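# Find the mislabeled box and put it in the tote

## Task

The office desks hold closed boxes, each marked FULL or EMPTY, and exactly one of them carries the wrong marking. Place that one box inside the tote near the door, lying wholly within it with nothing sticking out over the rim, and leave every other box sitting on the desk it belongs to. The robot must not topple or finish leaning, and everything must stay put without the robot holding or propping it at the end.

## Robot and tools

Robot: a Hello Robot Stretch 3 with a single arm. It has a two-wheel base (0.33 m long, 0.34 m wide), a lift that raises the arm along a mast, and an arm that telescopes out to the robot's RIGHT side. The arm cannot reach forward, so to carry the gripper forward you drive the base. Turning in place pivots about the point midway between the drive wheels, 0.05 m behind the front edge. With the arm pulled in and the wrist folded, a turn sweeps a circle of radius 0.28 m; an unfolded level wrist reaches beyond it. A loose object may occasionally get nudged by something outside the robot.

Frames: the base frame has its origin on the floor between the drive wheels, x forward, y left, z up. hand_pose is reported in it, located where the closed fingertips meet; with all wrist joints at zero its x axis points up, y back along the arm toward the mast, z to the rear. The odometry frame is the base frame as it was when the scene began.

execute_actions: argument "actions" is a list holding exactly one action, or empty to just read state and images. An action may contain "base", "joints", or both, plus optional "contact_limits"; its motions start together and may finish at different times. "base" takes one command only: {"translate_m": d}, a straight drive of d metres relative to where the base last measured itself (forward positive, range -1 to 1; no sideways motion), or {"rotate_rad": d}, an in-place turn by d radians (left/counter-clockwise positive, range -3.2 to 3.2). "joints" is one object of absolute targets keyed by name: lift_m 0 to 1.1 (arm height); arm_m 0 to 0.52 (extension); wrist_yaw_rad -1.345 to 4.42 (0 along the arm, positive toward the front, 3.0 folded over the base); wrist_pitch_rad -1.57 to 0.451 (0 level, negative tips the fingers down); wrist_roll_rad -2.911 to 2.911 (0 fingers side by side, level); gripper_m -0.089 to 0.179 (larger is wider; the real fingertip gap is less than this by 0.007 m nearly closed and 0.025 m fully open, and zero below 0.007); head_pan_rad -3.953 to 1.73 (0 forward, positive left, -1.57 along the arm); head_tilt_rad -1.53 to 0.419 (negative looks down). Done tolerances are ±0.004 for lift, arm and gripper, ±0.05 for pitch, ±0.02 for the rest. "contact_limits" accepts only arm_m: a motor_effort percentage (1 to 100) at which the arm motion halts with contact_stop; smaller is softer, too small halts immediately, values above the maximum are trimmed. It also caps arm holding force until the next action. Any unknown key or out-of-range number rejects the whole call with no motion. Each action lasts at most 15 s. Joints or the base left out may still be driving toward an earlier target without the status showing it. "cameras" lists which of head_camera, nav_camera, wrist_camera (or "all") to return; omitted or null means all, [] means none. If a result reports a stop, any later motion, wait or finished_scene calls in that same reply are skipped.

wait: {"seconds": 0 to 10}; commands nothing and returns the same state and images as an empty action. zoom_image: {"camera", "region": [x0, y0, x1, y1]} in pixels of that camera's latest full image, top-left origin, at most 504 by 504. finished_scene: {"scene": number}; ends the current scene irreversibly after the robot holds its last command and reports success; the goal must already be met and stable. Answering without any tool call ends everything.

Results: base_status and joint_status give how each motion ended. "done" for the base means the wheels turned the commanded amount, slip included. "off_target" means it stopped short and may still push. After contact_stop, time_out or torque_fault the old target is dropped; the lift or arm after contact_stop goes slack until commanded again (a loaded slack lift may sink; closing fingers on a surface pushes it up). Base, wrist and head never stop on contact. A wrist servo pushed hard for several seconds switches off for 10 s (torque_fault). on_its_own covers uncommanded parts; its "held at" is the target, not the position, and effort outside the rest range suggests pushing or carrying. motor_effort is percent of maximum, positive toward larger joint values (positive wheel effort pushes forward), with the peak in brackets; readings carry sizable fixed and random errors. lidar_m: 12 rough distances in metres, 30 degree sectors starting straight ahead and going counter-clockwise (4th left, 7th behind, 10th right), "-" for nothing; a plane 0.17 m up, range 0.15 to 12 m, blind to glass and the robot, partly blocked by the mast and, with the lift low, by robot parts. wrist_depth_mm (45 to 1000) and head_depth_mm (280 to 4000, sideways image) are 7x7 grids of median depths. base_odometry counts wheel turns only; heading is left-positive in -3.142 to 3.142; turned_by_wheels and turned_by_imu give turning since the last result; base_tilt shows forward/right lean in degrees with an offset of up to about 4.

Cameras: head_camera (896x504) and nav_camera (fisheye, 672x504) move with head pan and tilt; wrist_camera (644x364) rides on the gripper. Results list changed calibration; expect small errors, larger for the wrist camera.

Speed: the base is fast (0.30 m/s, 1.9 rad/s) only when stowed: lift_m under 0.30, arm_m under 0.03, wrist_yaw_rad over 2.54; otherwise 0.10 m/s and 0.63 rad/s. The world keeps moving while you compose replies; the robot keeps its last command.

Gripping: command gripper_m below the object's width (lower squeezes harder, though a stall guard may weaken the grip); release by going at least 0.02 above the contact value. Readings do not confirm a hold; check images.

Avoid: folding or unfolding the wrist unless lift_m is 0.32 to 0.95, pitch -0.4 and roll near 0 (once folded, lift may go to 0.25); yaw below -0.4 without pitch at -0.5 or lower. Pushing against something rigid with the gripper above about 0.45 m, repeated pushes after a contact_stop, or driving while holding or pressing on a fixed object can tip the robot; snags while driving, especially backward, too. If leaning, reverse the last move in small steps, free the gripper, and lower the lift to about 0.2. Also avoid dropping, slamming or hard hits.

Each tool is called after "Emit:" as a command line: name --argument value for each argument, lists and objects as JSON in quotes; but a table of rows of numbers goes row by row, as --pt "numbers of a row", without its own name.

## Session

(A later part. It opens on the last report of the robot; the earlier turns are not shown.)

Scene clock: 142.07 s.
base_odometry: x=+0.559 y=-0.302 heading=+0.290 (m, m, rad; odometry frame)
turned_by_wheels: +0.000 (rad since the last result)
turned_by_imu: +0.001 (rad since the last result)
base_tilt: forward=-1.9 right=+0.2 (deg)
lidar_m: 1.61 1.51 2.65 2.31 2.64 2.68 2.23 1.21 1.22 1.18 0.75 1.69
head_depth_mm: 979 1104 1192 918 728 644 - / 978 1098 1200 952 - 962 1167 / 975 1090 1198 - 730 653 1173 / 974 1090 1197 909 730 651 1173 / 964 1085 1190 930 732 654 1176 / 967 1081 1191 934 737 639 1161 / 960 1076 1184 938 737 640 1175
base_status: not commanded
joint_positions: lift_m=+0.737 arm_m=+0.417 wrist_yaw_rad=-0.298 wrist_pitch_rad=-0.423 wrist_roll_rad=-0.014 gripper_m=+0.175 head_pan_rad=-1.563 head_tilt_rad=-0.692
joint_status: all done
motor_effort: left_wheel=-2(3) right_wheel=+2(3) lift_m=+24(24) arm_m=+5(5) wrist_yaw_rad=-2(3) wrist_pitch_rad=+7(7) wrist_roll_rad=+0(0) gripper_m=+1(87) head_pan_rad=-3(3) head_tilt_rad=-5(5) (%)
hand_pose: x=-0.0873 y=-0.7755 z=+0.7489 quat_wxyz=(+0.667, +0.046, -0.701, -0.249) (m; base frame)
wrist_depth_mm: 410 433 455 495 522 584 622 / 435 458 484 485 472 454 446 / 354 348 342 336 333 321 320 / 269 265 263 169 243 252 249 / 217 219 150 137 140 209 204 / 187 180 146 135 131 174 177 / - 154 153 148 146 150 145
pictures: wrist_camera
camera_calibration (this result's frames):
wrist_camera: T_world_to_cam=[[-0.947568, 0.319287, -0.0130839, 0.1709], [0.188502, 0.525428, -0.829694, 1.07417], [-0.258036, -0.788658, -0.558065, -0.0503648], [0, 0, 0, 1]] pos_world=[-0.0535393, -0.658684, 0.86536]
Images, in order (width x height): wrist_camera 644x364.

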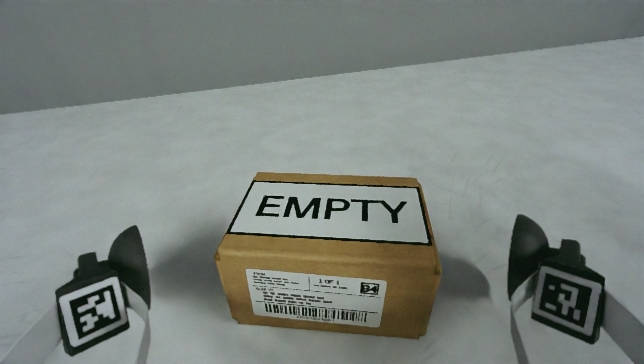

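Emit:
execute_actions --actions '[{"joints":{"lift_m":0.81}}]' --cameras '[]'

Emit:
execute_actions --actions '[{"base":{"translate_m":-0.55},"joints":{"arm_m":0.31}}]' --cameras '["wrist_camera"]'

Scene clock: 150.67 s.
base_odometry: x=+0.559 y=-0.302 heading=+0.290 (m, m, rad; odometry frame)
turned_by_wheels: +0.000 (rad since the last result)
turned_by_imu: +0.001 (rad since the last result)
base_tilt: forward=-2.0 right=+0.3 (deg)
lidar_m: 1.61 1.51 2.65 2.30 2.63 2.68 2.23 1.21 1.22 1.17 0.75 1.69
head_depth_mm: 981 1101 1183 913 757 - 1146 / 978 1100 1191 - 706 1275 1168 / 975 1094 1194 860 732 652 1164 / 973 1090 1192 860 733 654 1166 / 969 1096 1196 932 735 654 1165 / 961 1087 1185 932 736 637 1155 / 957 1077 1189 938 738 643 1175
base_status: not commanded
joint_positions: lift_m=+0.810 arm_m=+0.417 wrist_yaw_rad=-0.298 wrist_pitch_rad=-0.423 wrist_roll_rad=-0.014 gripper_m=+0.175 head_pan_rad=-1.563 head_tilt_rad=-0.692
joint_status: all done
motor_effort: left_wheel=-2(2) right_wheel=+2(3) lift_m=+38(40) arm_m=+5(5) wrist_yaw_rad=-3(2) wrist_pitch_rad=+7(7) wrist_roll_rad=-1(1) gripper_m=+0(0) head_pan_rad=-3(3) head_tilt_rad=-5(6) (%)
hand_pose: x=-0.0873 y=-0.7755 z=+0.8213 quat_wxyz=(+0.667, +0.046, -0.701, -0.249) (m; base frame)
wrist_depth_mm: 406 433 454 495 542 573 646 / 438 468 497 532 583 630 659 / 467 495 515 506 493 485 481 / 408 401 392 392 382 378 375 / 327 329 317 315 311 314 307 / 282 269 268 205 254 259 264 / - 233 224 175 214 225 216
pictures: none
No camera images: the call's "cameras" was empty. Leave "cameras" out to get every camera's image.

Scene clock: 157.53 s.
base_odometry: x=+0.032 y=-0.459 heading=+0.290 (m, m, rad; odometry frame)
turned_by_wheels: +0.000 (rad since the last result)
turned_by_imu: +0.003 (rad since the last result)
base_tilt: forward=-1.9 right=+0.2 (deg)
lidar_m: 2.15 2.28 2.68 2.28 2.38 2.22 1.69 1.63 0.83 1.17 1.10 1.05
head_depth_mm: 976 1095 1191 918 761 - 1133 / 972 1097 1189 - 706 1279 1166 / 963 1084 1195 - 731 652 1176 / 970 1084 1183 931 730 653 1171 / 957 1079 1178 931 734 657 1175 / 958 1077 1175 931 735 654 1179 / 951 1069 1164 935 738 640 1182
base_status: done
joint_positions: lift_m=+0.810 arm_m=+0.310 wrist_yaw_rad=-0.298 wrist_pitch_rad=-0.423 wrist_roll_rad=-0.014 gripper_m=+0.175 head_pan_rad=-1.563 head_tilt_rad=-0.692
joint_status: all done
motor_effort: left_wheel=-3(7) right_wheel=+3(4) lift_m=+38(37) arm_m=-4(8) wrist_yaw_rad=-3(2) wrist_pitch_rad=+7(7) wrist_roll_rad=-1(1) gripper_m=+0(0) head_pan_rad=-3(3) head_tilt_rad=-5(5) (%)
hand_pose: x=-0.0873 y=-0.6693 z=+0.8213 quat_wxyz=(+0.667, +0.046, -0.701, -0.249) (m; base frame)
wrist_depth_mm: 481 508 547 589 639 677 749 / 512 551 590 628 665 723 843 / 541 528 515 500 493 490 473 / 411 399 390 388 383 375 375 / 326 327 319 316 311 314 306 / 282 270 259 203 255 259 264 / - 233 224 193 222 225 217
pictures: wrist_camera
camera_calibration (this result's frames):
wrist_camera: T_world_to_cam=[[-0.947564, 0.319297, -0.0130836, 0.137938], [0.188507, 0.525426, -0.829694, 1.07843], [-0.258044, -0.788655, -0.558065, 0.073806], [0, 0, 0, 1]] pos_world=[-0.0535402, -0.552469, 0.937757]
Images, in order (width x height): wrist_camera 644x364.

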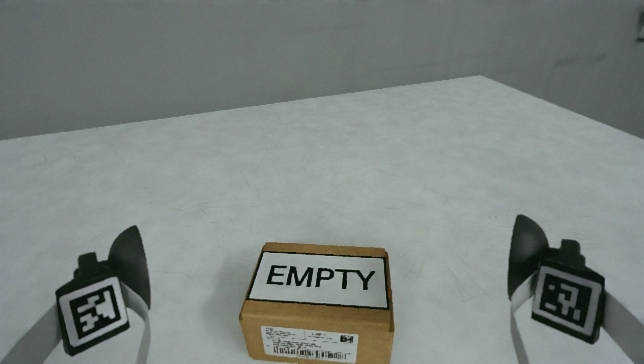

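Emit:
execute_actions --actions '[{"joints":{"lift_m":0.736,"arm_m":0.343}}]' --cameras '["wrist_camera"]'

Emit:
execute_actions --actions '[{"joints":{"gripper_m":0.043}}]' --cameras '["wrist_camera"]'

Emit:
execute_actions --actions '[{"joints":{"lift_m":0.755,"wrist_pitch_rad":-0.34}}]' --cameras '["wrist_camera"]'

Scene clock: 167.53 s.
base_odometry: x=+0.032 y=-0.459 heading=+0.290 (m, m, rad; odometry frame)
turned_by_wheels: +0.000 (rad since the last result)
turned_by_imu: +0.001 (rad since the last result)
base_tilt: forward=-1.9 right=+0.3 (deg)
lidar_m: 2.15 2.28 2.68 2.27 2.38 2.23 1.69 1.63 0.84 1.16 1.09 1.05
head_depth_mm: 971 1098 1190 924 726 646 - / 972 1089 1185 954 - 1303 1160 / 967 1092 1186 1025 707 652 1166 / 964 1078 1192 997 710 650 1171 / 962 1076 1185 933 735 655 1175 / 955 1074 1178 930 735 657 1171 / 950 1073 1175 935 736 639 1175
base_status: not commanded
joint_positions: lift_m=+0.736 arm_m=+0.343 wrist_yaw_rad=-0.298 wrist_pitch_rad=-0.423 wrist_roll_rad=-0.014 gripper_m=+0.175 head_pan_rad=-1.563 head_tilt_rad=-0.692
joint_status: all done
motor_effort: left_wheel=-3(2) right_wheel=+3(2) lift_m=+24(34) arm_m=+5(7) wrist_yaw_rad=-2(2) wrist_pitch_rad=+7(7) wrist_roll_rad=+0(1) gripper_m=+0(1) head_pan_rad=-3(3) head_tilt_rad=-5(5) (%)
hand_pose: x=-0.0873 y=-0.7015 z=+0.7479 quat_wxyz=(+0.667, +0.046, -0.701, -0.249) (m; base frame)
wrist_depth_mm: 464 484 520 555 604 641 704 / 484 501 490 486 471 449 451 / 353 350 345 335 331 323 317 / 272 265 262 256 253 252 246 / 216 218 196 135 137 209 201 / 187 179 129 122 120 172 175 / - 153 146 139 136 149 144
pictures: wrist_camera
camera_calibration (this result's frames):
wrist_camera: T_world_to_cam=[[-0.947564, 0.319297, -0.013084, 0.147263], [0.188507, 0.525426, -0.829694, 1.03445], [-0.258044, -0.788655, -0.558065, 0.00744435], [0, 0, 0, 1]] pos_world=[-0.0535403, -0.584679, 0.864363]
Images, in order (width x height): wrist_camera 644x364.

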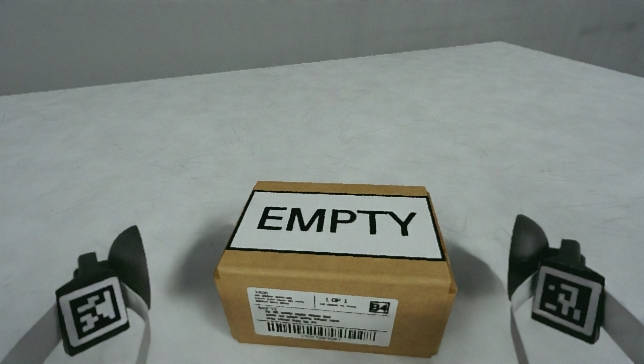

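Scene clock: 169.33 s.
base_odometry: x=+0.032 y=-0.459 heading=+0.290 (m, m, rad; odometry frame)
turned_by_wheels: +0.000 (rad since the last result)
turned_by_imu: +0.001 (rad since the last result)
base_tilt: forward=-1.9 right=+0.3 (deg)
lidar_m: 2.15 2.29 2.67 2.28 2.38 2.23 1.69 1.63 0.83 1.17 1.10 1.05
head_depth_mm: 972 1090 1185 915 727 647 - / 968 1097 1194 955 - 1303 1155 / 968 1088 1192 1021 708 651 1169 / 964 1089 1180 969 710 654 1173 / 962 1082 1179 930 731 654 1175 / 957 1079 1177 934 737 656 1166 / 954 1076 1169 935 739 640 1179
base_status: not commanded
joint_positions: lift_m=+0.736 arm_m=+0.343 wrist_yaw_rad=-0.298 wrist_pitch_rad=-0.423 wrist_roll_rad=-0.014 gripper_m=+0.044 head_pan_rad=-1.563 head_tilt_rad=-0.692
joint_status: all done
motor_effort: left_wheel=-2(2) right_wheel=+2(3) lift_m=+23(24) arm_m=+5(5) wrist_yaw_rad=-2(3) wrist_pitch_rad=+7(7) wrist_roll_rad=-1(0) gripper_m=-21(100) head_pan_rad=-3(2) head_tilt_rad=-5(5) (%)
hand_pose: x=-0.0873 y=-0.7015 z=+0.7479 quat_wxyz=(+0.667, +0.046, -0.701, -0.249) (m; base frame)
wrist_depth_mm: 465 490 521 561 608 648 706 / 487 500 497 479 464 455 446 / 352 349 340 335 327 322 318 / 268 267 260 168 251 249 249 / 217 213 141 135 134 204 202 / 181 182 132 132 131 178 171 / 155 153 149 148 146 145 149
pictures: wrist_camera
camera_calibration (this result's frames):
wrist_camera: T_world_to_cam=[[-0.947564, 0.319298, -0.0130822, 0.147263], [0.188506, 0.525426, -0.829694, 1.03446], [-0.258046, -0.788655, -0.558065, 0.00744187], [0, 0, 0, 1]] pos_world=[-0.0535403, -0.584682, 0.864363]
Images, in order (width x height): wrist_camera 644x364.

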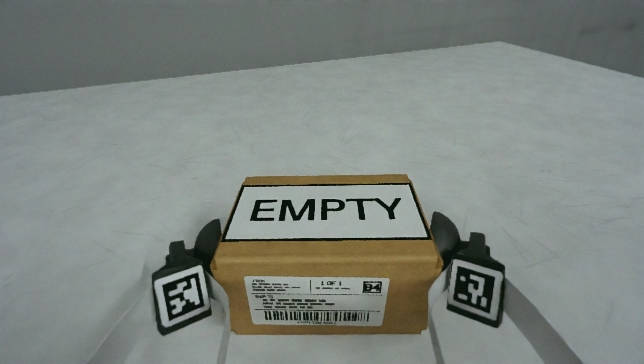

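Scene clock: 170.23 s.
base_odometry: x=+0.032 y=-0.459 heading=+0.290 (m, m, rad; odometry frame)
turned_by_wheels: +0.000 (rad since the last result)
turned_by_imu: +0.000 (rad since the last result)
base_tilt: forward=-1.9 right=+0.3 (deg)
lidar_m: 2.15 2.28 2.67 2.28 2.37 2.23 1.69 1.63 0.83 1.17 1.10 1.05
head_depth_mm: 975 1097 1181 918 733 649 - / 971 1092 1193 950 - 1293 1140 / 964 1088 1192 - 710 654 1174 / 965 1083 1186 965 710 652 1170 / 960 1079 1181 931 734 657 1173 / 959 1079 1174 932 735 656 1179 / 957 1072 1176 937 739 640 1174
base_status: not commanded
joint_positions: lift_m=+0.755 arm_m=+0.343 wrist_yaw_rad=-0.298 wrist_pitch_rad=-0.363 wrist_roll_rad=-0.014 gripper_m=+0.044 head_pan_rad=-1.563 head_tilt_rad=-0.692
joint_status: all done
motor_effort: left_wheel=-2(3) right_wheel=+3(2) lift_m=+38(39) arm_m=+5(5) wrist_yaw_rad=-2(3) wrist_pitch_rad=+13(13) wrist_roll_rad=+0(0) gripper_m=-21(21) head_pan_rad=-3(3) head_tilt_rad=-5(5) (%)
hand_pose: x=-0.0894 y=-0.7083 z=+0.7799 quat_wxyz=(+0.674, +0.025, -0.702, -0.230) (m; base frame)
wrist_depth_mm: 456 483 514 552 602 644 702 / 481 517 545 585 620 673 781 / 486 466 467 447 442 432 422 / 349 342 336 168 327 323 315 / 272 268 142 135 134 257 251 / 221 221 133 132 132 218 210 / 189 186 181 175 177 176 180
pictures: wrist_camera
camera_calibration (this result's frames):
wrist_camera: T_world_to_cam=[[-0.947823, 0.318458, -0.0146634, 0.148501], [0.173654, 0.477178, -0.861479, 1.05427], [-0.267348, -0.819076, -0.507582, -0.0424301], [0, 0, 0, 1]] pos_world=[-0.0536689, -0.585119, 0.888872]
Images, in order (width x height): wrist_camera 644x364.

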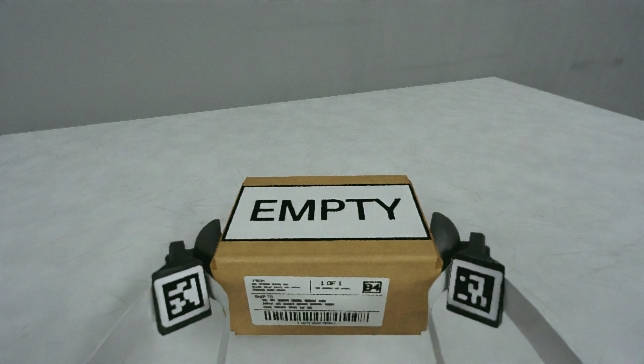

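Emit:
execute_actions --actions '[{"joints":{"wrist_pitch_rad":-0.41,"lift_m":0.737}}]' --cameras '[]'

Emit:
execute_actions --actions '[{"joints":{"gripper_m":0.175,"head_pan_rad":-3.55,"head_tilt_rad":-0.35}}]' --cameras '["wrist_camera","head_camera"]'

Scene clock: 181.67 s.
base_odometry: x=+0.032 y=-0.459 heading=+0.290 (m, m, rad; odometry frame)
turned_by_wheels: +0.000 (rad since the last result)
turned_by_imu: +0.001 (rad since the last result)
base_tilt: forward=-1.9 right=+0.2 (deg)
lidar_m: 2.15 2.29 2.67 2.28 2.37 2.23 1.69 1.63 0.83 1.17 1.10 1.05
head_depth_mm: 973 1092 1188 916 725 649 - / 972 1092 1197 956 - 1299 1153 / 969 1088 1198 1048 708 652 1166 / 969 1086 1191 969 710 654 1169 / 958 1078 1174 931 732 656 1178 / 960 1070 1170 937 736 654 1176 / 952 1073 1165 935 739 641 1175
base_status: not commanded
joint_positions: lift_m=+0.737 arm_m=+0.343 wrist_yaw_rad=-0.298 wrist_pitch_rad=-0.422 wrist_roll_rad=-0.014 gripper_m=+0.044 head_pan_rad=-1.563 head_tilt_rad=-0.692
joint_status: all done
motor_effort: left_wheel=-2(2) right_wheel=+3(3) lift_m=+24(34) arm_m=+5(5) wrist_yaw_rad=-3(2) wrist_pitch_rad=+7(13) wrist_roll_rad=+0(1) gripper_m=-23(22) head_pan_rad=-2(3) head_tilt_rad=-5(5) (%)
hand_pose: x=-0.0873 y=-0.7015 z=+0.7490 quat_wxyz=(+0.667, +0.046, -0.701, -0.249) (m; base frame)
wrist_depth_mm: 454 481 521 550 598 643 710 / 477 499 499 487 465 455 450 / 353 346 342 334 330 326 319 / 271 266 261 167 253 249 248 / 216 216 142 135 134 206 202 / 182 180 133 132 131 178 173 / 156 154 149 147 146 146 149
pictures: none
No camera images: the call's "cameras" was empty. Leave "cameras" out to get every camera's image.

Scene clock: 183.47 s.
base_odometry: x=+0.032 y=-0.459 heading=+0.290 (m, m, rad; odometry frame)
turned_by_wheels: +0.000 (rad since the last result)
turned_by_imu: +0.001 (rad since the last result)
base_tilt: forward=-1.9 right=+0.2 (deg)
lidar_m: 2.15 2.29 2.68 2.29 2.37 2.23 1.69 1.64 0.84 1.17 1.10 1.05
head_depth_mm: 2432 2614 2739 3026 2488 1807 1416 / 2272 2423 2521 2727 2393 1823 1428 / 2166 2340 2397 2639 2527 1838 1436 / 2064 2190 2275 2478 2559 1847 1449 / 1973 2066 2179 2376 2444 1842 1441 / 1898 1980 2095 2228 2295 1870 1448 / 1797 1902 2005 2066 2229 1881 1457
base_status: not commanded
joint_positions: lift_m=+0.737 arm_m=+0.343 wrist_yaw_rad=-0.298 wrist_pitch_rad=-0.422 wrist_roll_rad=-0.014 gripper_m=+0.175 head_pan_rad=-3.543 head_tilt_rad=-0.359
joint_status: all done
motor_effort: left_wheel=-2(2) right_wheel=+2(3) lift_m=+24(24) arm_m=+5(5) wrist_yaw_rad=-2(2) wrist_pitch_rad=+7(7) wrist_roll_rad=+0(1) gripper_m=+0(87) head_pan_rad=-3(37) head_tilt_rad=+6(36) (%)
hand_pose: x=-0.0873 y=-0.7015 z=+0.7490 quat_wxyz=(+0.667, +0.046, -0.701, -0.249) (m; base frame)
wrist_depth_mm: 460 483 516 556 600 642 722 / 481 500 505 478 469 461 450 / 356 348 343 338 331 325 319 / 271 264 260 170 253 250 249 / 219 218 149 137 142 209 203 / 187 178 138 133 134 174 178 / - 154 150 148 147 150 146
pictures: head_camera (sideways: a quarter turn clockwise sets it upright), wrist_camera
camera_calibration (this result's frames):
head_camera: T_world_to_cam=[[0.295719, -0.181645, -0.937846, 1.2359], [-0.413465, -0.90937, 0.0457574, -0.058042], [-0.861161, 0.374235, -0.344021, 0.408197], [0, 0, 0, 1]] pos_world=[-0.0379544, 0.0189524, 1.30217]
wrist_camera: T_world_to_cam=[[-0.947566, 0.319291, -0.0130939, 0.147283], [0.188414, 0.525126, -0.829905, 1.03531], [-0.258106, -0.788857, -0.557751, 0.00761727], [0, 0, 0, 1]] pos_world=[-0.0535414, -0.584687, 0.865389]
Images, in order (width x height): head_camera 896x504, wrist_camera 644x364.

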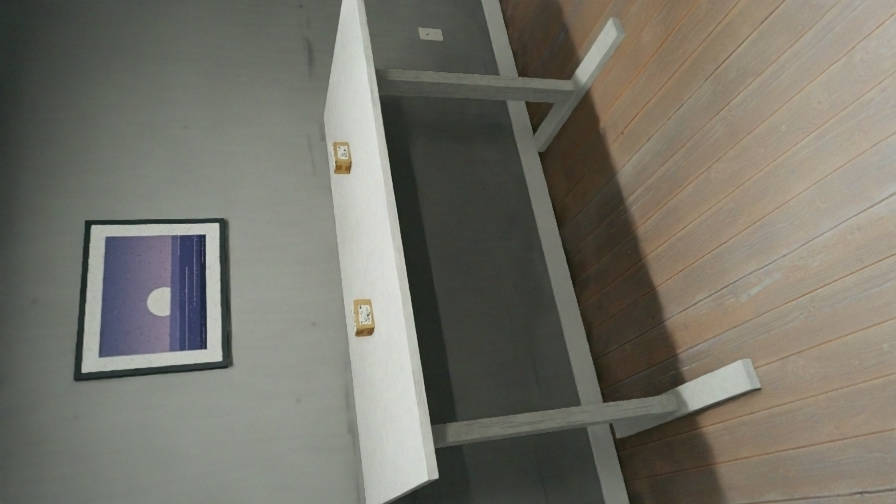

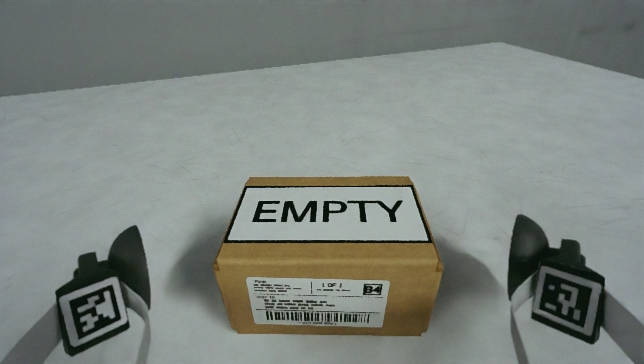

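Emit:
execute_actions --actions '[{"joints":{"lift_m":0.81,"arm_m":0.28}}]' --cameras '[]'

Emit:
execute_actions --actions '[{"base":{"rotate_rad":-0.516},"joints":{"lift_m":0.9,"arm_m":0.15}}]' --cameras '[]'

Emit:
execute_actions --actions '[{"base":{"translate_m":-1.0},"joints":{"lift_m":1.03,"arm_m":0.0,"wrist_yaw_rad":0,"head_pan_rad":-2.9}}]' --cameras '["head_camera"]'

Scene clock: 211.10 s.
base_odometry: x=+0.032 y=-0.459 heading=+0.290 (m, m, rad; odometry frame)
turned_by_wheels: +0.000 (rad since the last result)
turned_by_imu: +0.001 (rad since the last result)
base_tilt: forward=-1.9 right=+0.2 (deg)
lidar_m: 2.15 2.28 2.68 2.27 2.38 2.23 1.69 1.63 0.83 1.17 1.10 1.05
head_depth_mm: 2409 2590 2713 3021 2504 1825 1519 / 2306 2461 2486 2707 2381 1812 - / 2171 2303 2374 2645 2505 1829 - / 2041 2188 2274 2537 2566 1840 1544 / 1978 2084 2168 2362 2446 1861 1503 / 1909 2003 2081 2203 2318 1837 1476 / 1808 1903 1987 2084 2229 1869 1458
base_status: not commanded
joint_positions: lift_m=+0.810 arm_m=+0.280 wrist_yaw_rad=-0.298 wrist_pitch_rad=-0.422 wrist_roll_rad=-0.014 gripper_m=+0.175 head_pan_rad=-3.543 head_tilt_rad=-0.359
joint_status: all done
motor_effort: left_wheel=-2(2) right_wheel=+3(2) lift_m=+37(39) arm_m=-5(7) wrist_yaw_rad=-2(2) wrist_pitch_rad=+7(7) wrist_roll_rad=+0(1) gripper_m=+0(1) head_pan_rad=-3(3) head_tilt_rad=+6(6) (%)
hand_pose: x=-0.0873 y=-0.6393 z=+0.8214 quat_wxyz=(+0.667, +0.046, -0.701, -0.249) (m; base frame)
wrist_depth_mm: 503 548 568 611 650 727 771 / 550 572 615 646 699 758 862 / 527 529 515 510 496 494 481 / 403 401 399 388 383 376 376 / 329 326 310 244 312 315 306 / 282 268 253 223 261 259 263 / - 231 231 228 227 225 218
pictures: none
No camera images: the call's "cameras" was empty. Leave "cameras" out to get every camera's image.

Scene clock: 213.30 s.
base_odometry: x=+0.032 y=-0.459 heading=-0.226 (m, m, rad; odometry frame)
turned_by_wheels: -0.516 (rad since the last result)
turned_by_imu: -0.518 (rad since the last result)
base_tilt: forward=-1.9 right=+0.2 (deg)
lidar_m: 1.05 2.03 2.59 2.67 2.37 2.71 2.22 1.69 1.62 0.84 1.17 1.09
head_depth_mm: 2289 2401 2490 2613 2484 - - / 2425 2553 2724 2860 2773 - - / 2568 2759 2962 3114 2666 - - / 2782 2951 3196 3354 2588 - - / 2843 3004 3147 3278 2589 2044 - / 2541 2643 2695 2734 2438 2018 - / 2330 2376 2376 2572 2537 1870 -
base_status: done
joint_positions: lift_m=+0.900 arm_m=+0.150 wrist_yaw_rad=-0.299 wrist_pitch_rad=-0.422 wrist_roll_rad=-0.014 gripper_m=+0.175 head_pan_rad=-3.543 head_tilt_rad=-0.359
joint_status: all done
motor_effort: left_wheel=+4(9) right_wheel=-2(6) lift_m=+37(37) arm_m=-4(7) wrist_yaw_rad=-2(2) wrist_pitch_rad=+7(7) wrist_roll_rad=-1(1) gripper_m=+0(1) head_pan_rad=-3(3) head_tilt_rad=+6(5) (%)
hand_pose: x=-0.0874 y=-0.5093 z=+0.9114 quat_wxyz=(+0.667, +0.046, -0.701, -0.249) (m; base frame)
wrist_depth_mm: 626 734 863 - - - - / 676 750 968 - - - - / 677 745 786 - - - - / 568 568 552 565 - - - / 467 465 450 450 444 - - / 394 382 379 375 370 - - / - 328 330 325 339 - -
pictures: none
No camera images: the call's "cameras" was empty. Leave "cameras" out to get every camera's image.

Scene clock: 224.23 s.
base_odometry: x=-0.942 y=-0.235 heading=-0.226 (m, m, rad; odometry frame)
turned_by_wheels: +0.000 (rad since the last result)
turned_by_imu: +0.003 (rad since the last result)
base_tilt: forward=-1.9 right=+0.2 (deg)
lidar_m: 2.03 2.83 2.90 2.05 2.10 1.28 1.33 0.84 0.84 1.70 1.64 1.27
head_depth_mm: 1282 1370 1464 - - - - / 1240 1315 1409 1178 713 - - / 1169 1251 1362 1092 741 - - / 1136 1208 1299 1103 746 - - / 1099 1165 1257 1115 751 - - / 1068 1129 1212 1135 780 - - / 1043 1112 1171 1153 786 - -
base_status: done
joint_positions: lift_m=+1.030 arm_m=+0.001 wrist_yaw_rad=-0.002 wrist_pitch_rad=-0.422 wrist_roll_rad=-0.014 gripper_m=+0.175 head_pan_rad=-2.907 head_tilt_rad=-0.359
joint_status: all done
motor_effort: left_wheel=+4(5) right_wheel=-2(6) lift_m=+37(40) arm_m=-4(4) wrist_yaw_rad=+2(4) wrist_pitch_rad=+7(7) wrist_roll_rad=+0(1) gripper_m=+0(1) head_pan_rad=+4(35) head_tilt_rad=+6(6) (%)
hand_pose: x=-0.0220 y=-0.3699 z=+1.0414 quat_wxyz=(+0.696, +0.149, -0.686, -0.148) (m; base frame)
wrist_depth_mm: - - - - - - 943 / - - - - - - 955 / - - - - - - 956 / - - - - - - 361 / - - - - - - 314 / - - - - - - - / - - - - - - -
pictures: head_camera (sideways: a quarter turn clockwise sets it upright)
camera_calibration (this result's frames):
head_camera: T_world_to_cam=[[0.345559, 0.0293262, -0.937939, 1.23572], [0.20715, -0.977238, 0.0457642, -0.0618367], [-0.915247, -0.210109, -0.343769, 0.408198], [0, 0, 0, 1]] pos_world=[-0.0406025, -0.0109023, 1.30218]
Images, in order (width x height): head_camera 896x504.

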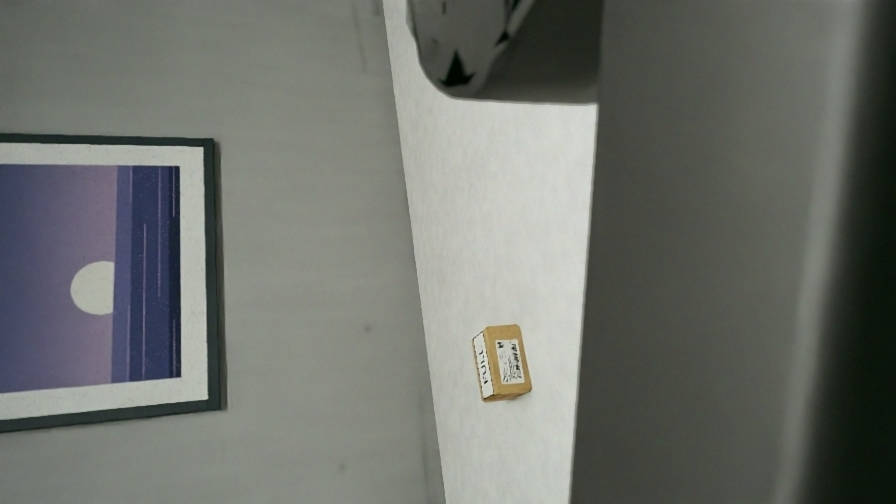

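Emit:
execute_actions --actions '[{"base":{"translate_m":-0.1},"joints":{"head_pan_rad":-1.8,"head_tilt_rad":-0.5}}]' --cameras '[]'

Emit:
execute_actions --actions '[{"base":{"rotate_rad":-1.06},"joints":{"arm_m":0.2}}]'

Scene clock: 236.33 s.
base_odometry: x=-1.040 y=-0.212 heading=-0.226 (m, m, rad; odometry frame)
turned_by_wheels: +0.000 (rad since the last result)
turned_by_imu: +0.002 (rad since the last result)
base_tilt: forward=-2.0 right=+0.2 (deg)
lidar_m: 2.14 2.91 2.84 2.05 1.79 1.19 1.24 1.20 0.77 1.74 1.69 1.35
head_depth_mm: 1093 1170 1255 - - - - / 1186 1270 1354 - - - - / 1292 1404 1492 - - - - / 1420 1558 1689 - - - - / 1581 1737 1935 2125 - - - / 1668 1796 1929 2050 - - 1321 / 1548 1650 1759 1872 1955 1571 1318
base_status: done
joint_positions: lift_m=+1.030 arm_m=+0.001 wrist_yaw_rad=-0.002 wrist_pitch_rad=-0.422 wrist_roll_rad=-0.014 gripper_m=+0.175 head_pan_rad=-1.807 head_tilt_rad=-0.494
joint_status: all done
motor_effort: left_wheel=+4(6) right_wheel=-2(7) lift_m=+37(37) arm_m=-4(4) wrist_yaw_rad=+2(2) wrist_pitch_rad=+7(7) wrist_roll_rad=-1(1) gripper_m=-1(0) head_pan_rad=+4(38) head_tilt_rad=-5(23) (%)
hand_pose: x=-0.0220 y=-0.3699 z=+1.0414 quat_wxyz=(+0.696, +0.149, -0.686, -0.148) (m; base frame)
wrist_depth_mm: - - - - - - 865 / - - - - - - 879 / - - - - - - 465 / - - - - - 364 360 / - - - - - 319 293 / - - - - - - 254 / - - - - - - 680
pictures: none
No camera images: the call's "cameras" was empty. Leave "cameras" out to get every camera's image.

Scene clock: 239.03 s.
base_odometry: x=-1.040 y=-0.212 heading=-1.286 (m, m, rad; odometry frame)
turned_by_wheels: -1.060 (rad since the last result)
turned_by_imu: -1.064 (rad since the last result)
base_tilt: forward=-1.9 right=+0.2 (deg)
lidar_m: 1.69 1.35 2.14 3.14 2.85 2.06 1.79 1.19 1.24 1.20 0.77 1.73
head_depth_mm: 1121 1227 1316 - 544 1575 1291 / 1070 1185 - - 545 1588 1294 / 1040 1153 - 734 547 1547 1298 / 1015 1111 - 679 549 1486 1305 / 986 1078 - - 551 1467 1307 / 964 1054 - - 534 476 1310 / 950 1020 1095 845 558 460 1316
base_status: done
joint_positions: lift_m=+1.030 arm_m=+0.200 wrist_yaw_rad=-0.002 wrist_pitch_rad=-0.422 wrist_roll_rad=-0.014 gripper_m=+0.175 head_pan_rad=-1.807 head_tilt_rad=-0.494
joint_status: all done
motor_effort: left_wheel=+3(9) right_wheel=-2(5) lift_m=+37(37) arm_m=+5(5) wrist_yaw_rad=+2(2) wrist_pitch_rad=+7(7) wrist_roll_rad=-1(0) gripper_m=+1(1) head_pan_rad=+4(3) head_tilt_rad=-4(4) (%)
hand_pose: x=-0.0219 y=-0.5684 z=+1.0414 quat_wxyz=(+0.696, +0.149, -0.686, -0.148) (m; base frame)
wrist_depth_mm: 712 702 696 700 701 685 687 / 778 726 730 706 698 652 642 / 544 502 496 484 476 469 460 / 391 384 378 323 314 359 355 / 315 313 302 300 298 301 293 / 269 257 256 254 250 250 254 / - 222 219 217 217 216 208
pictures: head_camera (sideways: a quarter turn clockwise sets it upright), nav_camera (sideways: a quarter turn counterclockwise sets it upright), wrist_camera
camera_calibration (this result's frames):
head_camera: T_world_to_cam=[[0.15928, 0.440798, -0.883361, 1.16564], [0.963565, -0.264169, 0.0419209, -0.0614396], [-0.214878, -0.857853, -0.466815, 0.564047], [0, 0, 0, 1]] pos_world=[-0.00526096, -0.0461739, 1.29556]
nav_camera: T_world_to_cam=[[-0.171503, -0.479073, 0.860858, -1.07509], [-0.969928, 0.235287, -0.0622928, 0.136942], [-0.172706, -0.845653, -0.505019, 0.608615], [0, 0, 0, 1]] pos_world=[0.0535542, -0.032591, 1.24139]
wrist_camera: T_world_to_cam=[[-0.999511, 0.0284042, -0.013094, 0.00411388], [0.0267085, 0.557265, -0.829905, 1.21051], [-0.016276, -0.829849, -0.557751, 0.274568], [0, 0, 0, 1]] pos_world=[-0.0237504, -0.446845, 1.15781]
Images, in order (width x height): head_camera 896x504, nav_camera 672x504, wrist_camera 644x364.

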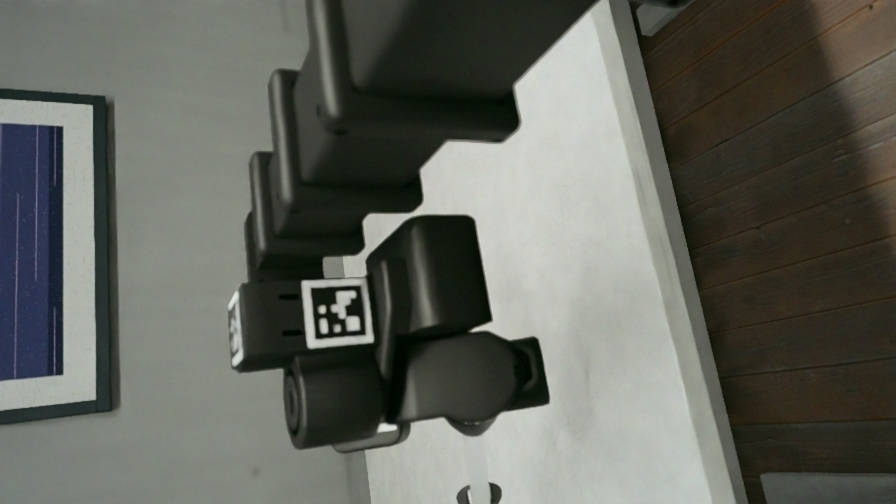

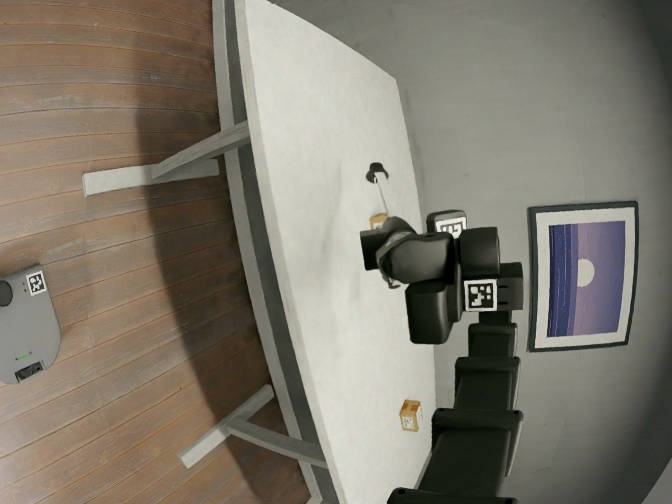

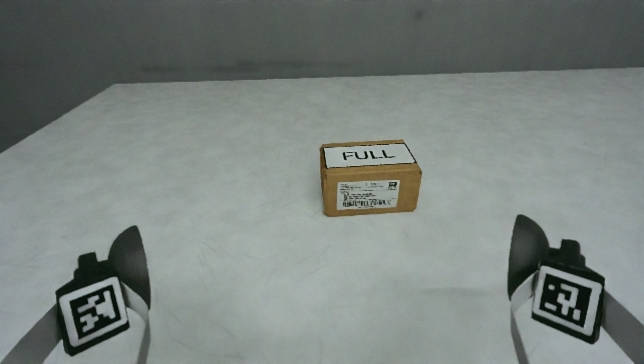

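Emit:
execute_actions --actions '[{"base":{"translate_m":-0.045},"joints":{"arm_m":0.35,"lift_m":0.967}}]' --cameras '["wrist_camera"]'

Scene clock: 248.50 s.
base_odometry: x=-1.053 y=-0.169 heading=-1.286 (m, m, rad; odometry frame)
turned_by_wheels: +0.000 (rad since the last result)
turned_by_imu: +0.002 (rad since the last result)
base_tilt: forward=-1.9 right=+0.2 (deg)
lidar_m: 1.73 1.39 2.16 3.12 2.80 2.01 1.74 1.15 1.24 1.20 0.79 1.73
head_depth_mm: 1122 1234 1279 808 - - 1292 / 1082 1191 1251 867 - 1537 1310 / 1041 1148 1210 - 526 1549 1306 / 1004 1118 1199 699 549 1501 1300 / 978 1085 1139 699 552 1462 1296 / 959 1053 1115 - 556 475 1314 / 946 1025 1099 796 558 460 1319
base_status: done
joint_positions: lift_m=+0.967 arm_m=+0.350 wrist_yaw_rad=-0.002 wrist_pitch_rad=-0.422 wrist_roll_rad=-0.014 gripper_m=+0.175 head_pan_rad=-1.807 head_tilt_rad=-0.494
joint_status: all done
motor_effort: left_wheel=+3(6) right_wheel=-2(6) lift_m=+24(35) arm_m=+5(3) wrist_yaw_rad=+1(2) wrist_pitch_rad=+7(7) wrist_roll_rad=-1(1) gripper_m=+0(0) head_pan_rad=+3(3) head_tilt_rad=-4(4) (%)
hand_pose: x=-0.0219 y=-0.7184 z=+0.9790 quat_wxyz=(+0.696, +0.149, -0.686, -0.148) (m; base frame)
wrist_depth_mm: 567 557 563 556 550 544 546 / 524 512 494 483 472 467 448 / 359 352 341 334 334 325 319 / 271 268 250 167 244 252 247 / 216 219 144 138 146 209 204 / 187 180 153 150 161 174 177 / - 154 153 152 151 150 145
pictures: wrist_camera
camera_calibration (this result's frames):
wrist_camera: T_world_to_cam=[[-0.999511, 0.0284043, -0.0130941, 0.00755726], [0.0267086, 0.557265, -0.829905, 1.24231], [-0.016276, -0.829849, -0.557751, 0.115289], [0, 0, 0, 1]] pos_world=[-0.0237504, -0.596838, 1.0954]
Images, in order (width x height): wrist_camera 644x364.

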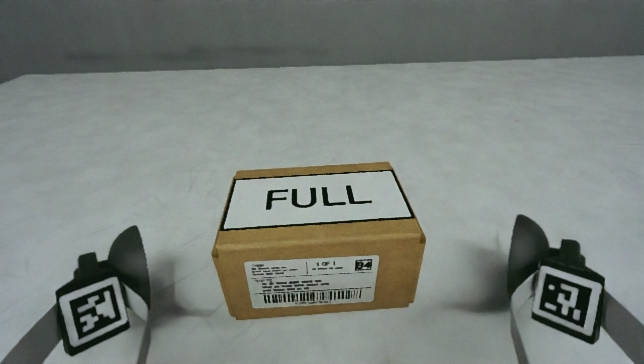

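Emit:
execute_actions --actions '[{"joints":{"arm_m":0.375,"gripper_m":0.14}}]' --cameras '[]'

Emit:
execute_actions --actions '[{"joints":{"gripper_m":0.043}}]' --cameras '["wrist_camera"]'

Emit:
execute_actions --actions '[{"joints":{"lift_m":0.985,"wrist_pitch_rad":-0.34}}]' --cameras '["wrist_camera"]'

Scene clock: 255.83 s.
base_odometry: x=-1.053 y=-0.169 heading=-1.286 (m, m, rad; odometry frame)
turned_by_wheels: +0.000 (rad since the last result)
turned_by_imu: +0.001 (rad since the last result)
base_tilt: forward=-1.9 right=+0.2 (deg)
lidar_m: 1.73 1.40 2.16 3.11 2.80 2.01 1.74 1.16 1.24 1.20 0.79 1.73
head_depth_mm: 1125 1228 1279 808 - - 1273 / 1080 1193 1253 871 - 1534 1297 / 1039 1148 1215 - 527 1542 1299 / 1010 1116 1199 700 550 1503 1306 / 987 1088 1146 704 552 1460 1301 / 960 1053 1123 670 555 475 1301 / 944 1023 1092 798 560 460 1305
base_status: not commanded
joint_positions: lift_m=+0.967 arm_m=+0.375 wrist_yaw_rad=-0.002 wrist_pitch_rad=-0.422 wrist_roll_rad=-0.014 gripper_m=+0.140 head_pan_rad=-1.807 head_tilt_rad=-0.494
joint_status: all done
motor_effort: left_wheel=+3(3) right_wheel=-2(2) lift_m=+24(24) arm_m=+5(5) wrist_yaw_rad=+2(1) wrist_pitch_rad=+7(7) wrist_roll_rad=-1(1) gripper_m=-1(90) head_pan_rad=+4(4) head_tilt_rad=-4(5) (%)
hand_pose: x=-0.0219 y=-0.7434 z=+0.9790 quat_wxyz=(+0.696, +0.149, -0.686, -0.148) (m; base frame)
wrist_depth_mm: 532 537 533 531 531 518 534 / 569 510 491 479 468 462 452 / 356 350 347 336 329 322 319 / 271 267 261 257 256 251 247 / 218 218 143 137 147 212 203 / 182 - 116 117 119 - 172 / - 150 125 128 136 150 148
pictures: none
No camera images: the call's "cameras" was empty. Leave "cameras" out to get every camera's image.

Scene clock: 257.30 s.
base_odometry: x=-1.053 y=-0.169 heading=-1.286 (m, m, rad; odometry frame)
turned_by_wheels: +0.000 (rad since the last result)
turned_by_imu: +0.000 (rad since the last result)
base_tilt: forward=-1.9 right=+0.2 (deg)
lidar_m: 1.73 1.39 2.16 3.12 2.79 2.01 1.74 1.16 1.24 1.20 0.79 1.73
head_depth_mm: 1117 1232 1283 808 - - 1295 / 1082 1188 1259 871 - 1541 1298 / 1036 1151 1216 - 524 1555 1299 / 1011 1116 1193 698 549 1490 1311 / 983 1084 1145 700 552 1467 1318 / 956 1058 1113 672 556 475 1299 / 947 1027 1102 776 559 460 1316
base_status: not commanded
joint_positions: lift_m=+0.967 arm_m=+0.375 wrist_yaw_rad=+0.000 wrist_pitch_rad=-0.422 wrist_roll_rad=-0.014 gripper_m=+0.044 head_pan_rad=-1.807 head_tilt_rad=-0.494
joint_status: all done
motor_effort: left_wheel=+4(4) right_wheel=-3(3) lift_m=+24(24) arm_m=+5(5) wrist_yaw_rad=+0(1) wrist_pitch_rad=+7(7) wrist_roll_rad=+0(0) gripper_m=-25(98) head_pan_rad=+3(3) head_tilt_rad=-4(3) (%)
hand_pose: x=-0.0214 y=-0.7434 z=+0.9790 quat_wxyz=(+0.697, +0.150, -0.686, -0.147) (m; base frame)
wrist_depth_mm: 538 541 539 532 534 516 534 / 568 514 492 488 468 463 447 / 358 351 343 339 330 326 320 / 272 268 263 259 257 251 249 / 216 215 143 137 136 211 202 / 181 181 118 123 129 179 172 / 156 153 138 137 147 147 150
pictures: wrist_camera
camera_calibration (this result's frames):
wrist_camera: T_world_to_cam=[[-0.999568, 0.0264131, -0.0128597, 0.00697871], [0.0254039, 0.557317, -0.829911, 1.25625], [-0.0147536, -0.82988, -0.557747, 0.0945517], [0, 0, 0, 1]] pos_world=[-0.0235429, -0.621847, 1.0954]
Images, in order (width x height): wrist_camera 644x364.

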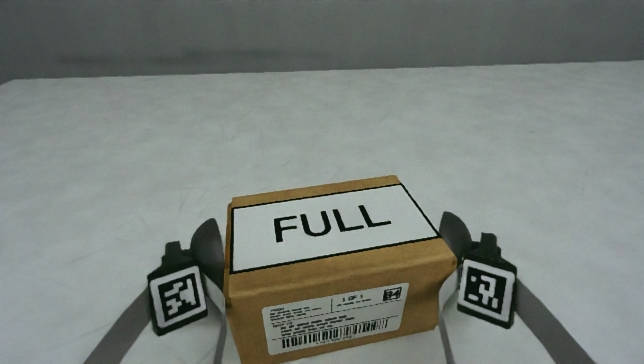

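Scene clock: 258.20 s.
base_odometry: x=-1.053 y=-0.169 heading=-1.286 (m, m, rad; odometry frame)
turned_by_wheels: +0.000 (rad since the last result)
turned_by_imu: +0.000 (rad since the last result)
base_tilt: forward=-1.9 right=+0.2 (deg)
lidar_m: 1.73 1.39 2.16 3.11 2.79 2.01 1.74 1.15 1.24 1.20 0.79 1.73
head_depth_mm: 1115 1222 1284 866 - 1469 1270 / 1078 1189 1254 - - 1586 1300 / 1040 1152 1226 - 525 1547 1300 / 1009 1118 1180 734 549 1500 1297 / 983 1079 - 737 554 1467 1314 / 956 1052 - 703 556 476 1312 / 947 1021 1101 773 557 460 1303
base_status: not commanded
joint_positions: lift_m=+0.985 arm_m=+0.375 wrist_yaw_rad=+0.000 wrist_pitch_rad=-0.382 wrist_roll_rad=-0.014 gripper_m=+0.047 head_pan_rad=-1.807 head_tilt_rad=-0.494
joint_status: all done
motor_effort: left_wheel=+4(4) right_wheel=-3(3) lift_m=+39(41) arm_m=+5(5) wrist_yaw_rad=-1(1) wrist_pitch_rad=+24(26) wrist_roll_rad=+0(0) gripper_m=-23(24) head_pan_rad=+3(3) head_tilt_rad=-4(4) (%)
hand_pose: x=-0.0214 y=-0.7484 z=+1.0055 quat_wxyz=(+0.699, +0.135, -0.689, -0.133) (m; base frame)
wrist_depth_mm: 535 537 530 527 519 524 523 / 581 576 577 565 563 558 556 / 447 440 430 422 407 409 396 / 329 324 319 314 311 307 299 / 260 258 150 142 139 249 242 / 216 213 119 122 130 211 202 / 183 177 151 133 148 171 177
pictures: wrist_camera
camera_calibration (this result's frames):
wrist_camera: T_world_to_cam=[[-0.999569, 0.0258305, -0.0139504, 0.00812373], [0.0254075, 0.523123, -0.851879, 1.27754], [-0.0147067, -0.851866, -0.523553, 0.0543683], [0, 0, 0, 1]] pos_world=[-0.0235392, -0.622204, 1.11688]
Images, in order (width x height): wrist_camera 644x364.

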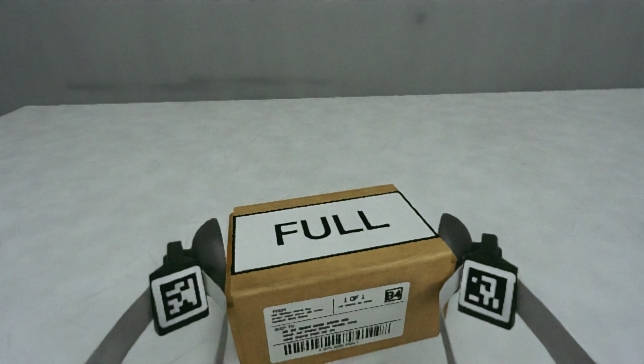

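Emit:
execute_actions --actions '[{"joints":{"wrist_pitch_rad":-0.40,"lift_m":0.968}}]' --cameras '[]'

Emit:
execute_actions --actions '[{"joints":{"gripper_m":0.175}}]' --cameras '["wrist_camera"]'

Emit:
execute_actions --actions '[{"joints":{"lift_m":1.04,"arm_m":0.33,"wrist_pitch_rad":-0.41}}]' --cameras '[]'

Emit:
execute_actions --actions '[{"base":{"translate_m":-0.52},"joints":{"arm_m":0.3}}]' --cameras '["wrist_camera"]'

Scene clock: 267.17 s.
base_odometry: x=-1.053 y=-0.169 heading=-1.286 (m, m, rad; odometry frame)
turned_by_wheels: +0.000 (rad since the last result)
turned_by_imu: +0.001 (rad since the last result)
base_tilt: forward=-1.9 right=+0.2 (deg)
lidar_m: 1.73 1.39 2.16 3.12 2.81 2.02 1.74 1.16 1.24 1.20 0.79 1.74
head_depth_mm: 1121 1229 1286 808 - - 1294 / 1080 1192 1253 870 - 1539 1293 / 1032 1147 1219 - 515 1548 1295 / 1011 1117 1192 698 551 1517 1292 / 985 1083 1139 700 552 1459 1302 / 959 1052 1115 672 556 475 1310 / 944 1022 1105 799 558 460 1318
base_status: not commanded
joint_positions: lift_m=+0.968 arm_m=+0.375 wrist_yaw_rad=+0.000 wrist_pitch_rad=-0.421 wrist_roll_rad=-0.014 gripper_m=+0.050 head_pan_rad=-1.807 head_tilt_rad=-0.494
joint_status: all done
on_its_own: gripper_m is held at +0.049, not at your +0.043, by its stall guard, which is not easing now
motor_effort: left_wheel=+4(4) right_wheel=-3(3) lift_m=+24(36) arm_m=+5(5) wrist_yaw_rad=-1(1) wrist_pitch_rad=+12(23) wrist_roll_rad=+0(0) gripper_m=-22(22) head_pan_rad=+4(4) head_tilt_rad=-4(4) (%)
hand_pose: x=-0.0214 y=-0.7436 z=+0.9802 quat_wxyz=(+0.697, +0.149, -0.686, -0.147) (m; base frame)
wrist_depth_mm: 549 535 541 538 530 531 514 / 565 513 504 486 476 462 455 / 363 357 344 337 332 325 321 / 270 269 264 260 257 255 250 / 219 217 144 138 137 213 204 / 183 182 120 122 129 180 173 / 158 152 137 137 148 147 149
pictures: none
No camera images: the call's "cameras" was empty. Leave "cameras" out to get every camera's image.

Scene clock: 268.90 s.
base_odometry: x=-1.053 y=-0.169 heading=-1.286 (m, m, rad; odometry frame)
turned_by_wheels: +0.000 (rad since the last result)
turned_by_imu: +0.000 (rad since the last result)
base_tilt: forward=-1.9 right=+0.2 (deg)
lidar_m: 1.73 1.39 2.16 3.11 2.79 2.01 1.74 1.16 1.24 1.20 0.78 1.74
head_depth_mm: 1125 1226 1286 806 - - 1294 / 1075 1182 1253 869 - 1536 1300 / 1037 1160 1219 - 506 1549 1296 / 1007 1113 1193 699 551 1503 1308 / 985 1085 1137 704 552 1470 1308 / 952 1057 1115 670 556 475 1317 / 946 1020 1092 799 558 460 1319
base_status: not commanded
joint_positions: lift_m=+0.968 arm_m=+0.375 wrist_yaw_rad=+0.000 wrist_pitch_rad=-0.421 wrist_roll_rad=-0.014 gripper_m=+0.175 head_pan_rad=-1.807 head_tilt_rad=-0.494
joint_status: all done
motor_effort: left_wheel=+3(3) right_wheel=-2(2) lift_m=+24(24) arm_m=+4(5) wrist_yaw_rad=-1(1) wrist_pitch_rad=+12(12) wrist_roll_rad=+0(0) gripper_m=+1(93) head_pan_rad=+4(4) head_tilt_rad=-4(4) (%)
hand_pose: x=-0.0214 y=-0.7436 z=+0.9803 quat_wxyz=(+0.697, +0.149, -0.686, -0.147) (m; base frame)
wrist_depth_mm: 540 542 537 527 526 526 517 / 566 511 499 493 476 468 459 / 358 355 346 338 336 330 319 / 271 268 262 264 257 256 251 / 218 222 151 138 141 211 205 / 190 181 125 122 130 175 178 / - 156 147 137 148 151 146
pictures: wrist_camera
camera_calibration (this result's frames):
wrist_camera: T_world_to_cam=[[-0.999568, 0.0264067, -0.0129041, 0.00703701], [0.0254195, 0.556322, -0.830578, 1.25729], [-0.0147541, -0.830547, -0.556753, 0.0936406], [0, 0, 0, 1]] pos_world=[-0.0235441, -0.62187, 1.0965]
Images, in order (width x height): wrist_camera 644x364.

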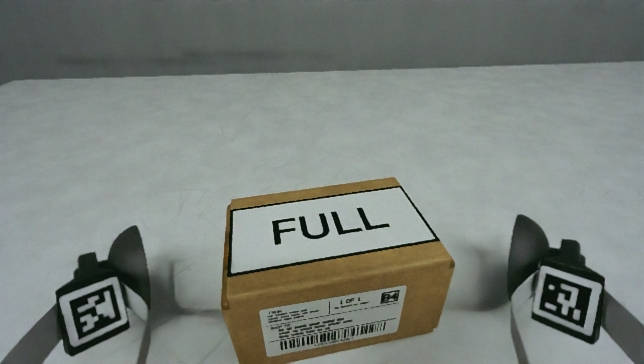

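Scene clock: 270.40 s.
base_odometry: x=-1.053 y=-0.169 heading=-1.286 (m, m, rad; odometry frame)
turned_by_wheels: +0.000 (rad since the last result)
turned_by_imu: +0.000 (rad since the last result)
base_tilt: forward=-1.9 right=+0.3 (deg)
lidar_m: 1.73 1.39 2.16 3.10 2.80 2.02 1.74 1.15 1.24 1.20 0.79 1.74
head_depth_mm: 1127 1228 - - 564 1579 1286 / 1078 1184 - 688 544 1580 1293 / 1044 1137 - 729 548 1555 1288 / 1005 1097 1111 776 551 1512 1297 / 989 1065 - 783 551 1450 1306 / 954 1041 - 705 554 476 1316 / 948 1024 1097 754 558 460 1310
base_status: not commanded
joint_positions: lift_m=+1.040 arm_m=+0.330 wrist_yaw_rad=+0.000 wrist_pitch_rad=-0.421 wrist_roll_rad=-0.014 gripper_m=+0.175 head_pan_rad=-1.807 head_tilt_rad=-0.494
joint_status: all done
motor_effort: left_wheel=+3(4) right_wheel=-3(3) lift_m=+38(40) arm_m=-4(4) wrist_yaw_rad=-1(0) wrist_pitch_rad=+6(13) wrist_roll_rad=+0(0) gripper_m=+1(1) head_pan_rad=+3(4) head_tilt_rad=-4(4) (%)
hand_pose: x=-0.0214 y=-0.6993 z=+1.0516 quat_wxyz=(+0.697, +0.149, -0.686, -0.147) (m; base frame)
wrist_depth_mm: 588 571 573 572 571 566 562 / 640 630 619 625 615 615 606 / 527 533 515 498 501 497 478 / 403 399 391 392 384 381 374 / 327 329 319 243 309 314 308 / 282 272 269 203 246 261 264 / - 233 232 215 222 226 219
pictures: none
No camera images: the call's "cameras" was empty. Leave "cameras" out to get every camera's image.

Scene clock: 276.53 s.
base_odometry: x=-1.199 y=+0.330 heading=-1.285 (m, m, rad; odometry frame)
turned_by_wheels: +0.000 (rad since the last result)
turned_by_imu: +0.003 (rad since the last result)
base_tilt: forward=-1.9 right=+0.3 (deg)
lidar_m: 1.89 1.89 3.20 3.12 2.10 1.24 1.26 1.58 0.82 1.19 1.24 1.09
head_depth_mm: 1118 1210 - - 566 1583 1290 / 1077 1174 - 669 546 1497 1260 / 1050 1126 - 754 547 1420 1257 / 1020 1096 1108 779 549 1500 1307 / 993 1059 - 740 553 1468 1306 / 959 1034 - 705 555 476 1312 / 927 1016 1071 751 556 461 1317
base_status: done
joint_positions: lift_m=+1.040 arm_m=+0.300 wrist_yaw_rad=+0.000 wrist_pitch_rad=-0.421 wrist_roll_rad=-0.014 gripper_m=+0.175 head_pan_rad=-1.807 head_tilt_rad=-0.494
joint_status: all done
motor_effort: left_wheel=+4(5) right_wheel=-2(8) lift_m=+37(38) arm_m=-4(6) wrist_yaw_rad=-1(1) wrist_pitch_rad=+6(6) wrist_roll_rad=+0(0) gripper_m=+1(0) head_pan_rad=+3(3) head_tilt_rad=-3(4) (%)
hand_pose: x=-0.0214 y=-0.6693 z=+1.0516 quat_wxyz=(+0.697, +0.149, -0.686, -0.147) (m; base frame)
wrist_depth_mm: 603 594 596 589 587 592 587 / 644 667 645 640 637 628 620 / 535 526 517 506 491 487 486 / 404 405 392 386 382 380 374 / 328 326 318 287 258 312 305 / 281 269 268 262 263 262 265 / - 231 231 229 227 225 218
pictures: wrist_camera
camera_calibration (this result's frames):
wrist_camera: T_world_to_cam=[[-0.999568, 0.0264089, -0.0129, 0.00599465], [0.0254195, 0.556447, -0.830494, 1.27527], [-0.0147542, -0.830463, -0.556878, 0.195234], [0, 0, 0, 1]] pos_world=[-0.0235441, -0.547642, 1.1679]
Images, in order (width x height): wrist_camera 644x364.

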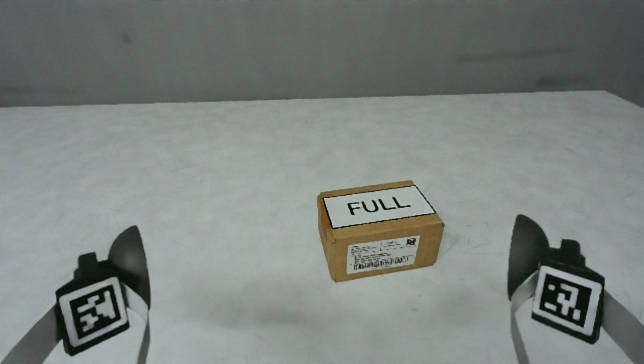

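Emit:
execute_actions --actions '[{"base":{"translate_m":-0.082},"joints":{"arm_m":0.40,"wrist_yaw_rad":0.18}}]' --cameras '["wrist_camera"]'

Emit:
execute_actions --actions '[{"joints":{"lift_m":0.966}}]' --cameras '["wrist_camera"]'

Scene clock: 292.50 s.
base_odometry: x=-1.222 y=+0.409 heading=-1.285 (m, m, rad; odometry frame)
turned_by_wheels: +0.000 (rad since the last result)
turned_by_imu: +0.002 (rad since the last result)
base_tilt: forward=-1.9 right=+0.2 (deg)
lidar_m: 1.97 1.97 3.23 3.00 1.55 1.16 1.28 1.49 0.79 1.19 1.24 1.16
head_depth_mm: 1113 1211 - - 566 1582 1286 / 1078 1174 - 685 546 1593 1291 / 1046 1129 - 730 546 1118 1230 / 1011 1090 1109 776 551 1500 1303 / 991 1049 1127 784 552 1463 1304 / 967 1028 - 742 555 476 1314 / 930 1006 1100 728 558 460 1315
base_status: done
joint_positions: lift_m=+1.040 arm_m=+0.400 wrist_yaw_rad=+0.178 wrist_pitch_rad=-0.421 wrist_roll_rad=-0.014 gripper_m=+0.175 head_pan_rad=-1.807 head_tilt_rad=-0.494
joint_status: all done
motor_effort: left_wheel=+3(3) right_wheel=-2(6) lift_m=+38(37) arm_m=+5(7) wrist_yaw_rad=+2(4) wrist_pitch_rad=+6(6) wrist_roll_rad=+0(0) gripper_m=+0(0) head_pan_rad=+3(3) head_tilt_rad=-5(5) (%)
hand_pose: x=+0.0181 y=-0.7650 z=+1.0516 quat_wxyz=(+0.707, +0.209, -0.670, -0.085) (m; base frame)
wrist_depth_mm: 618 565 539 511 494 464 445 / 671 630 589 554 528 501 475 / 536 531 512 507 508 490 480 / 406 402 391 387 381 384 374 / 325 330 320 317 310 313 304 / 281 270 268 203 256 260 263 / - 231 225 176 214 224 217
pictures: wrist_camera
camera_calibration (this result's frames):
wrist_camera: T_world_to_cam=[[-0.988529, -0.150479, -0.0129001, -0.0874749], [-0.0732202, 0.552197, -0.830492, 1.32605], [0.132095, -0.820021, -0.556881, 0.121667], [0, 0, 0, 1]] pos_world=[-0.00544947, -0.645633, 1.1679]
Images, in order (width x height): wrist_camera 644x364.

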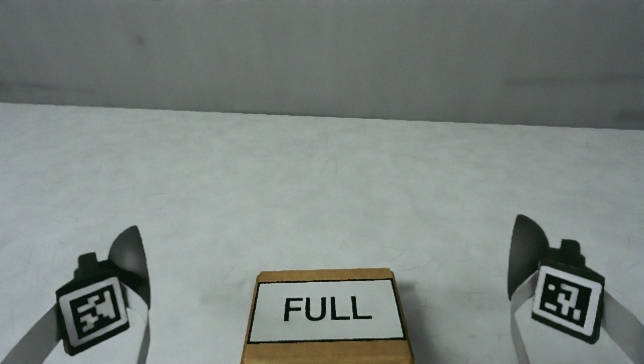

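Scene clock: 294.00 s.
base_odometry: x=-1.222 y=+0.409 heading=-1.285 (m, m, rad; odometry frame)
turned_by_wheels: +0.000 (rad since the last result)
turned_by_imu: +0.000 (rad since the last result)
base_tilt: forward=-1.9 right=+0.3 (deg)
lidar_m: 1.96 1.97 3.23 2.99 1.55 1.16 1.28 1.49 0.79 1.19 1.24 1.16
head_depth_mm: 1104 1211 1342 1411 - - 1293 / 1078 1181 1295 870 - 1538 1299 / 1043 1141 1212 - 516 1111 1228 / 1022 1109 1183 698 551 1505 1302 / 992 1071 1138 741 552 1461 1306 / 966 1041 1103 703 555 475 1311 / 932 1015 1082 730 558 460 1313
base_status: not commanded
joint_positions: lift_m=+0.966 arm_m=+0.400 wrist_yaw_rad=+0.178 wrist_pitch_rad=-0.421 wrist_roll_rad=-0.014 gripper_m=+0.175 head_pan_rad=-1.807 head_tilt_rad=-0.494
joint_status: all done
motor_effort: left_wheel=+3(3) right_wheel=-2(2) lift_m=+24(35) arm_m=+5(5) wrist_yaw_rad=+2(2) wrist_pitch_rad=+6(7) wrist_roll_rad=+0(0) gripper_m=+0(1) head_pan_rad=+3(3) head_tilt_rad=-4(4) (%)
hand_pose: x=+0.0181 y=-0.7650 z=+0.9782 quat_wxyz=(+0.707, +0.209, -0.670, -0.085) (m; base frame)
wrist_depth_mm: 605 568 544 516 496 462 443 / 520 507 494 481 469 448 449 / 355 349 342 334 327 322 313 / 269 266 262 168 253 250 246 / 214 215 142 135 139 209 201 / 185 179 136 133 137 172 175 / - 153 149 147 146 149 144
pictures: wrist_camera
camera_calibration (this result's frames):
wrist_camera: T_world_to_cam=[[-0.988529, -0.150479, -0.0129, -0.0884219], [-0.0732206, 0.552199, -0.830491, 1.2651], [0.132094, -0.82002, -0.556882, 0.0807994], [0, 0, 0, 1]] pos_world=[-0.00544947, -0.645634, 1.09451]
Images, in order (width x height): wrist_camera 644x364.

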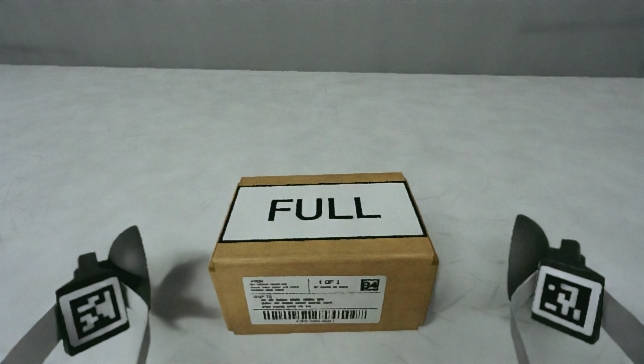

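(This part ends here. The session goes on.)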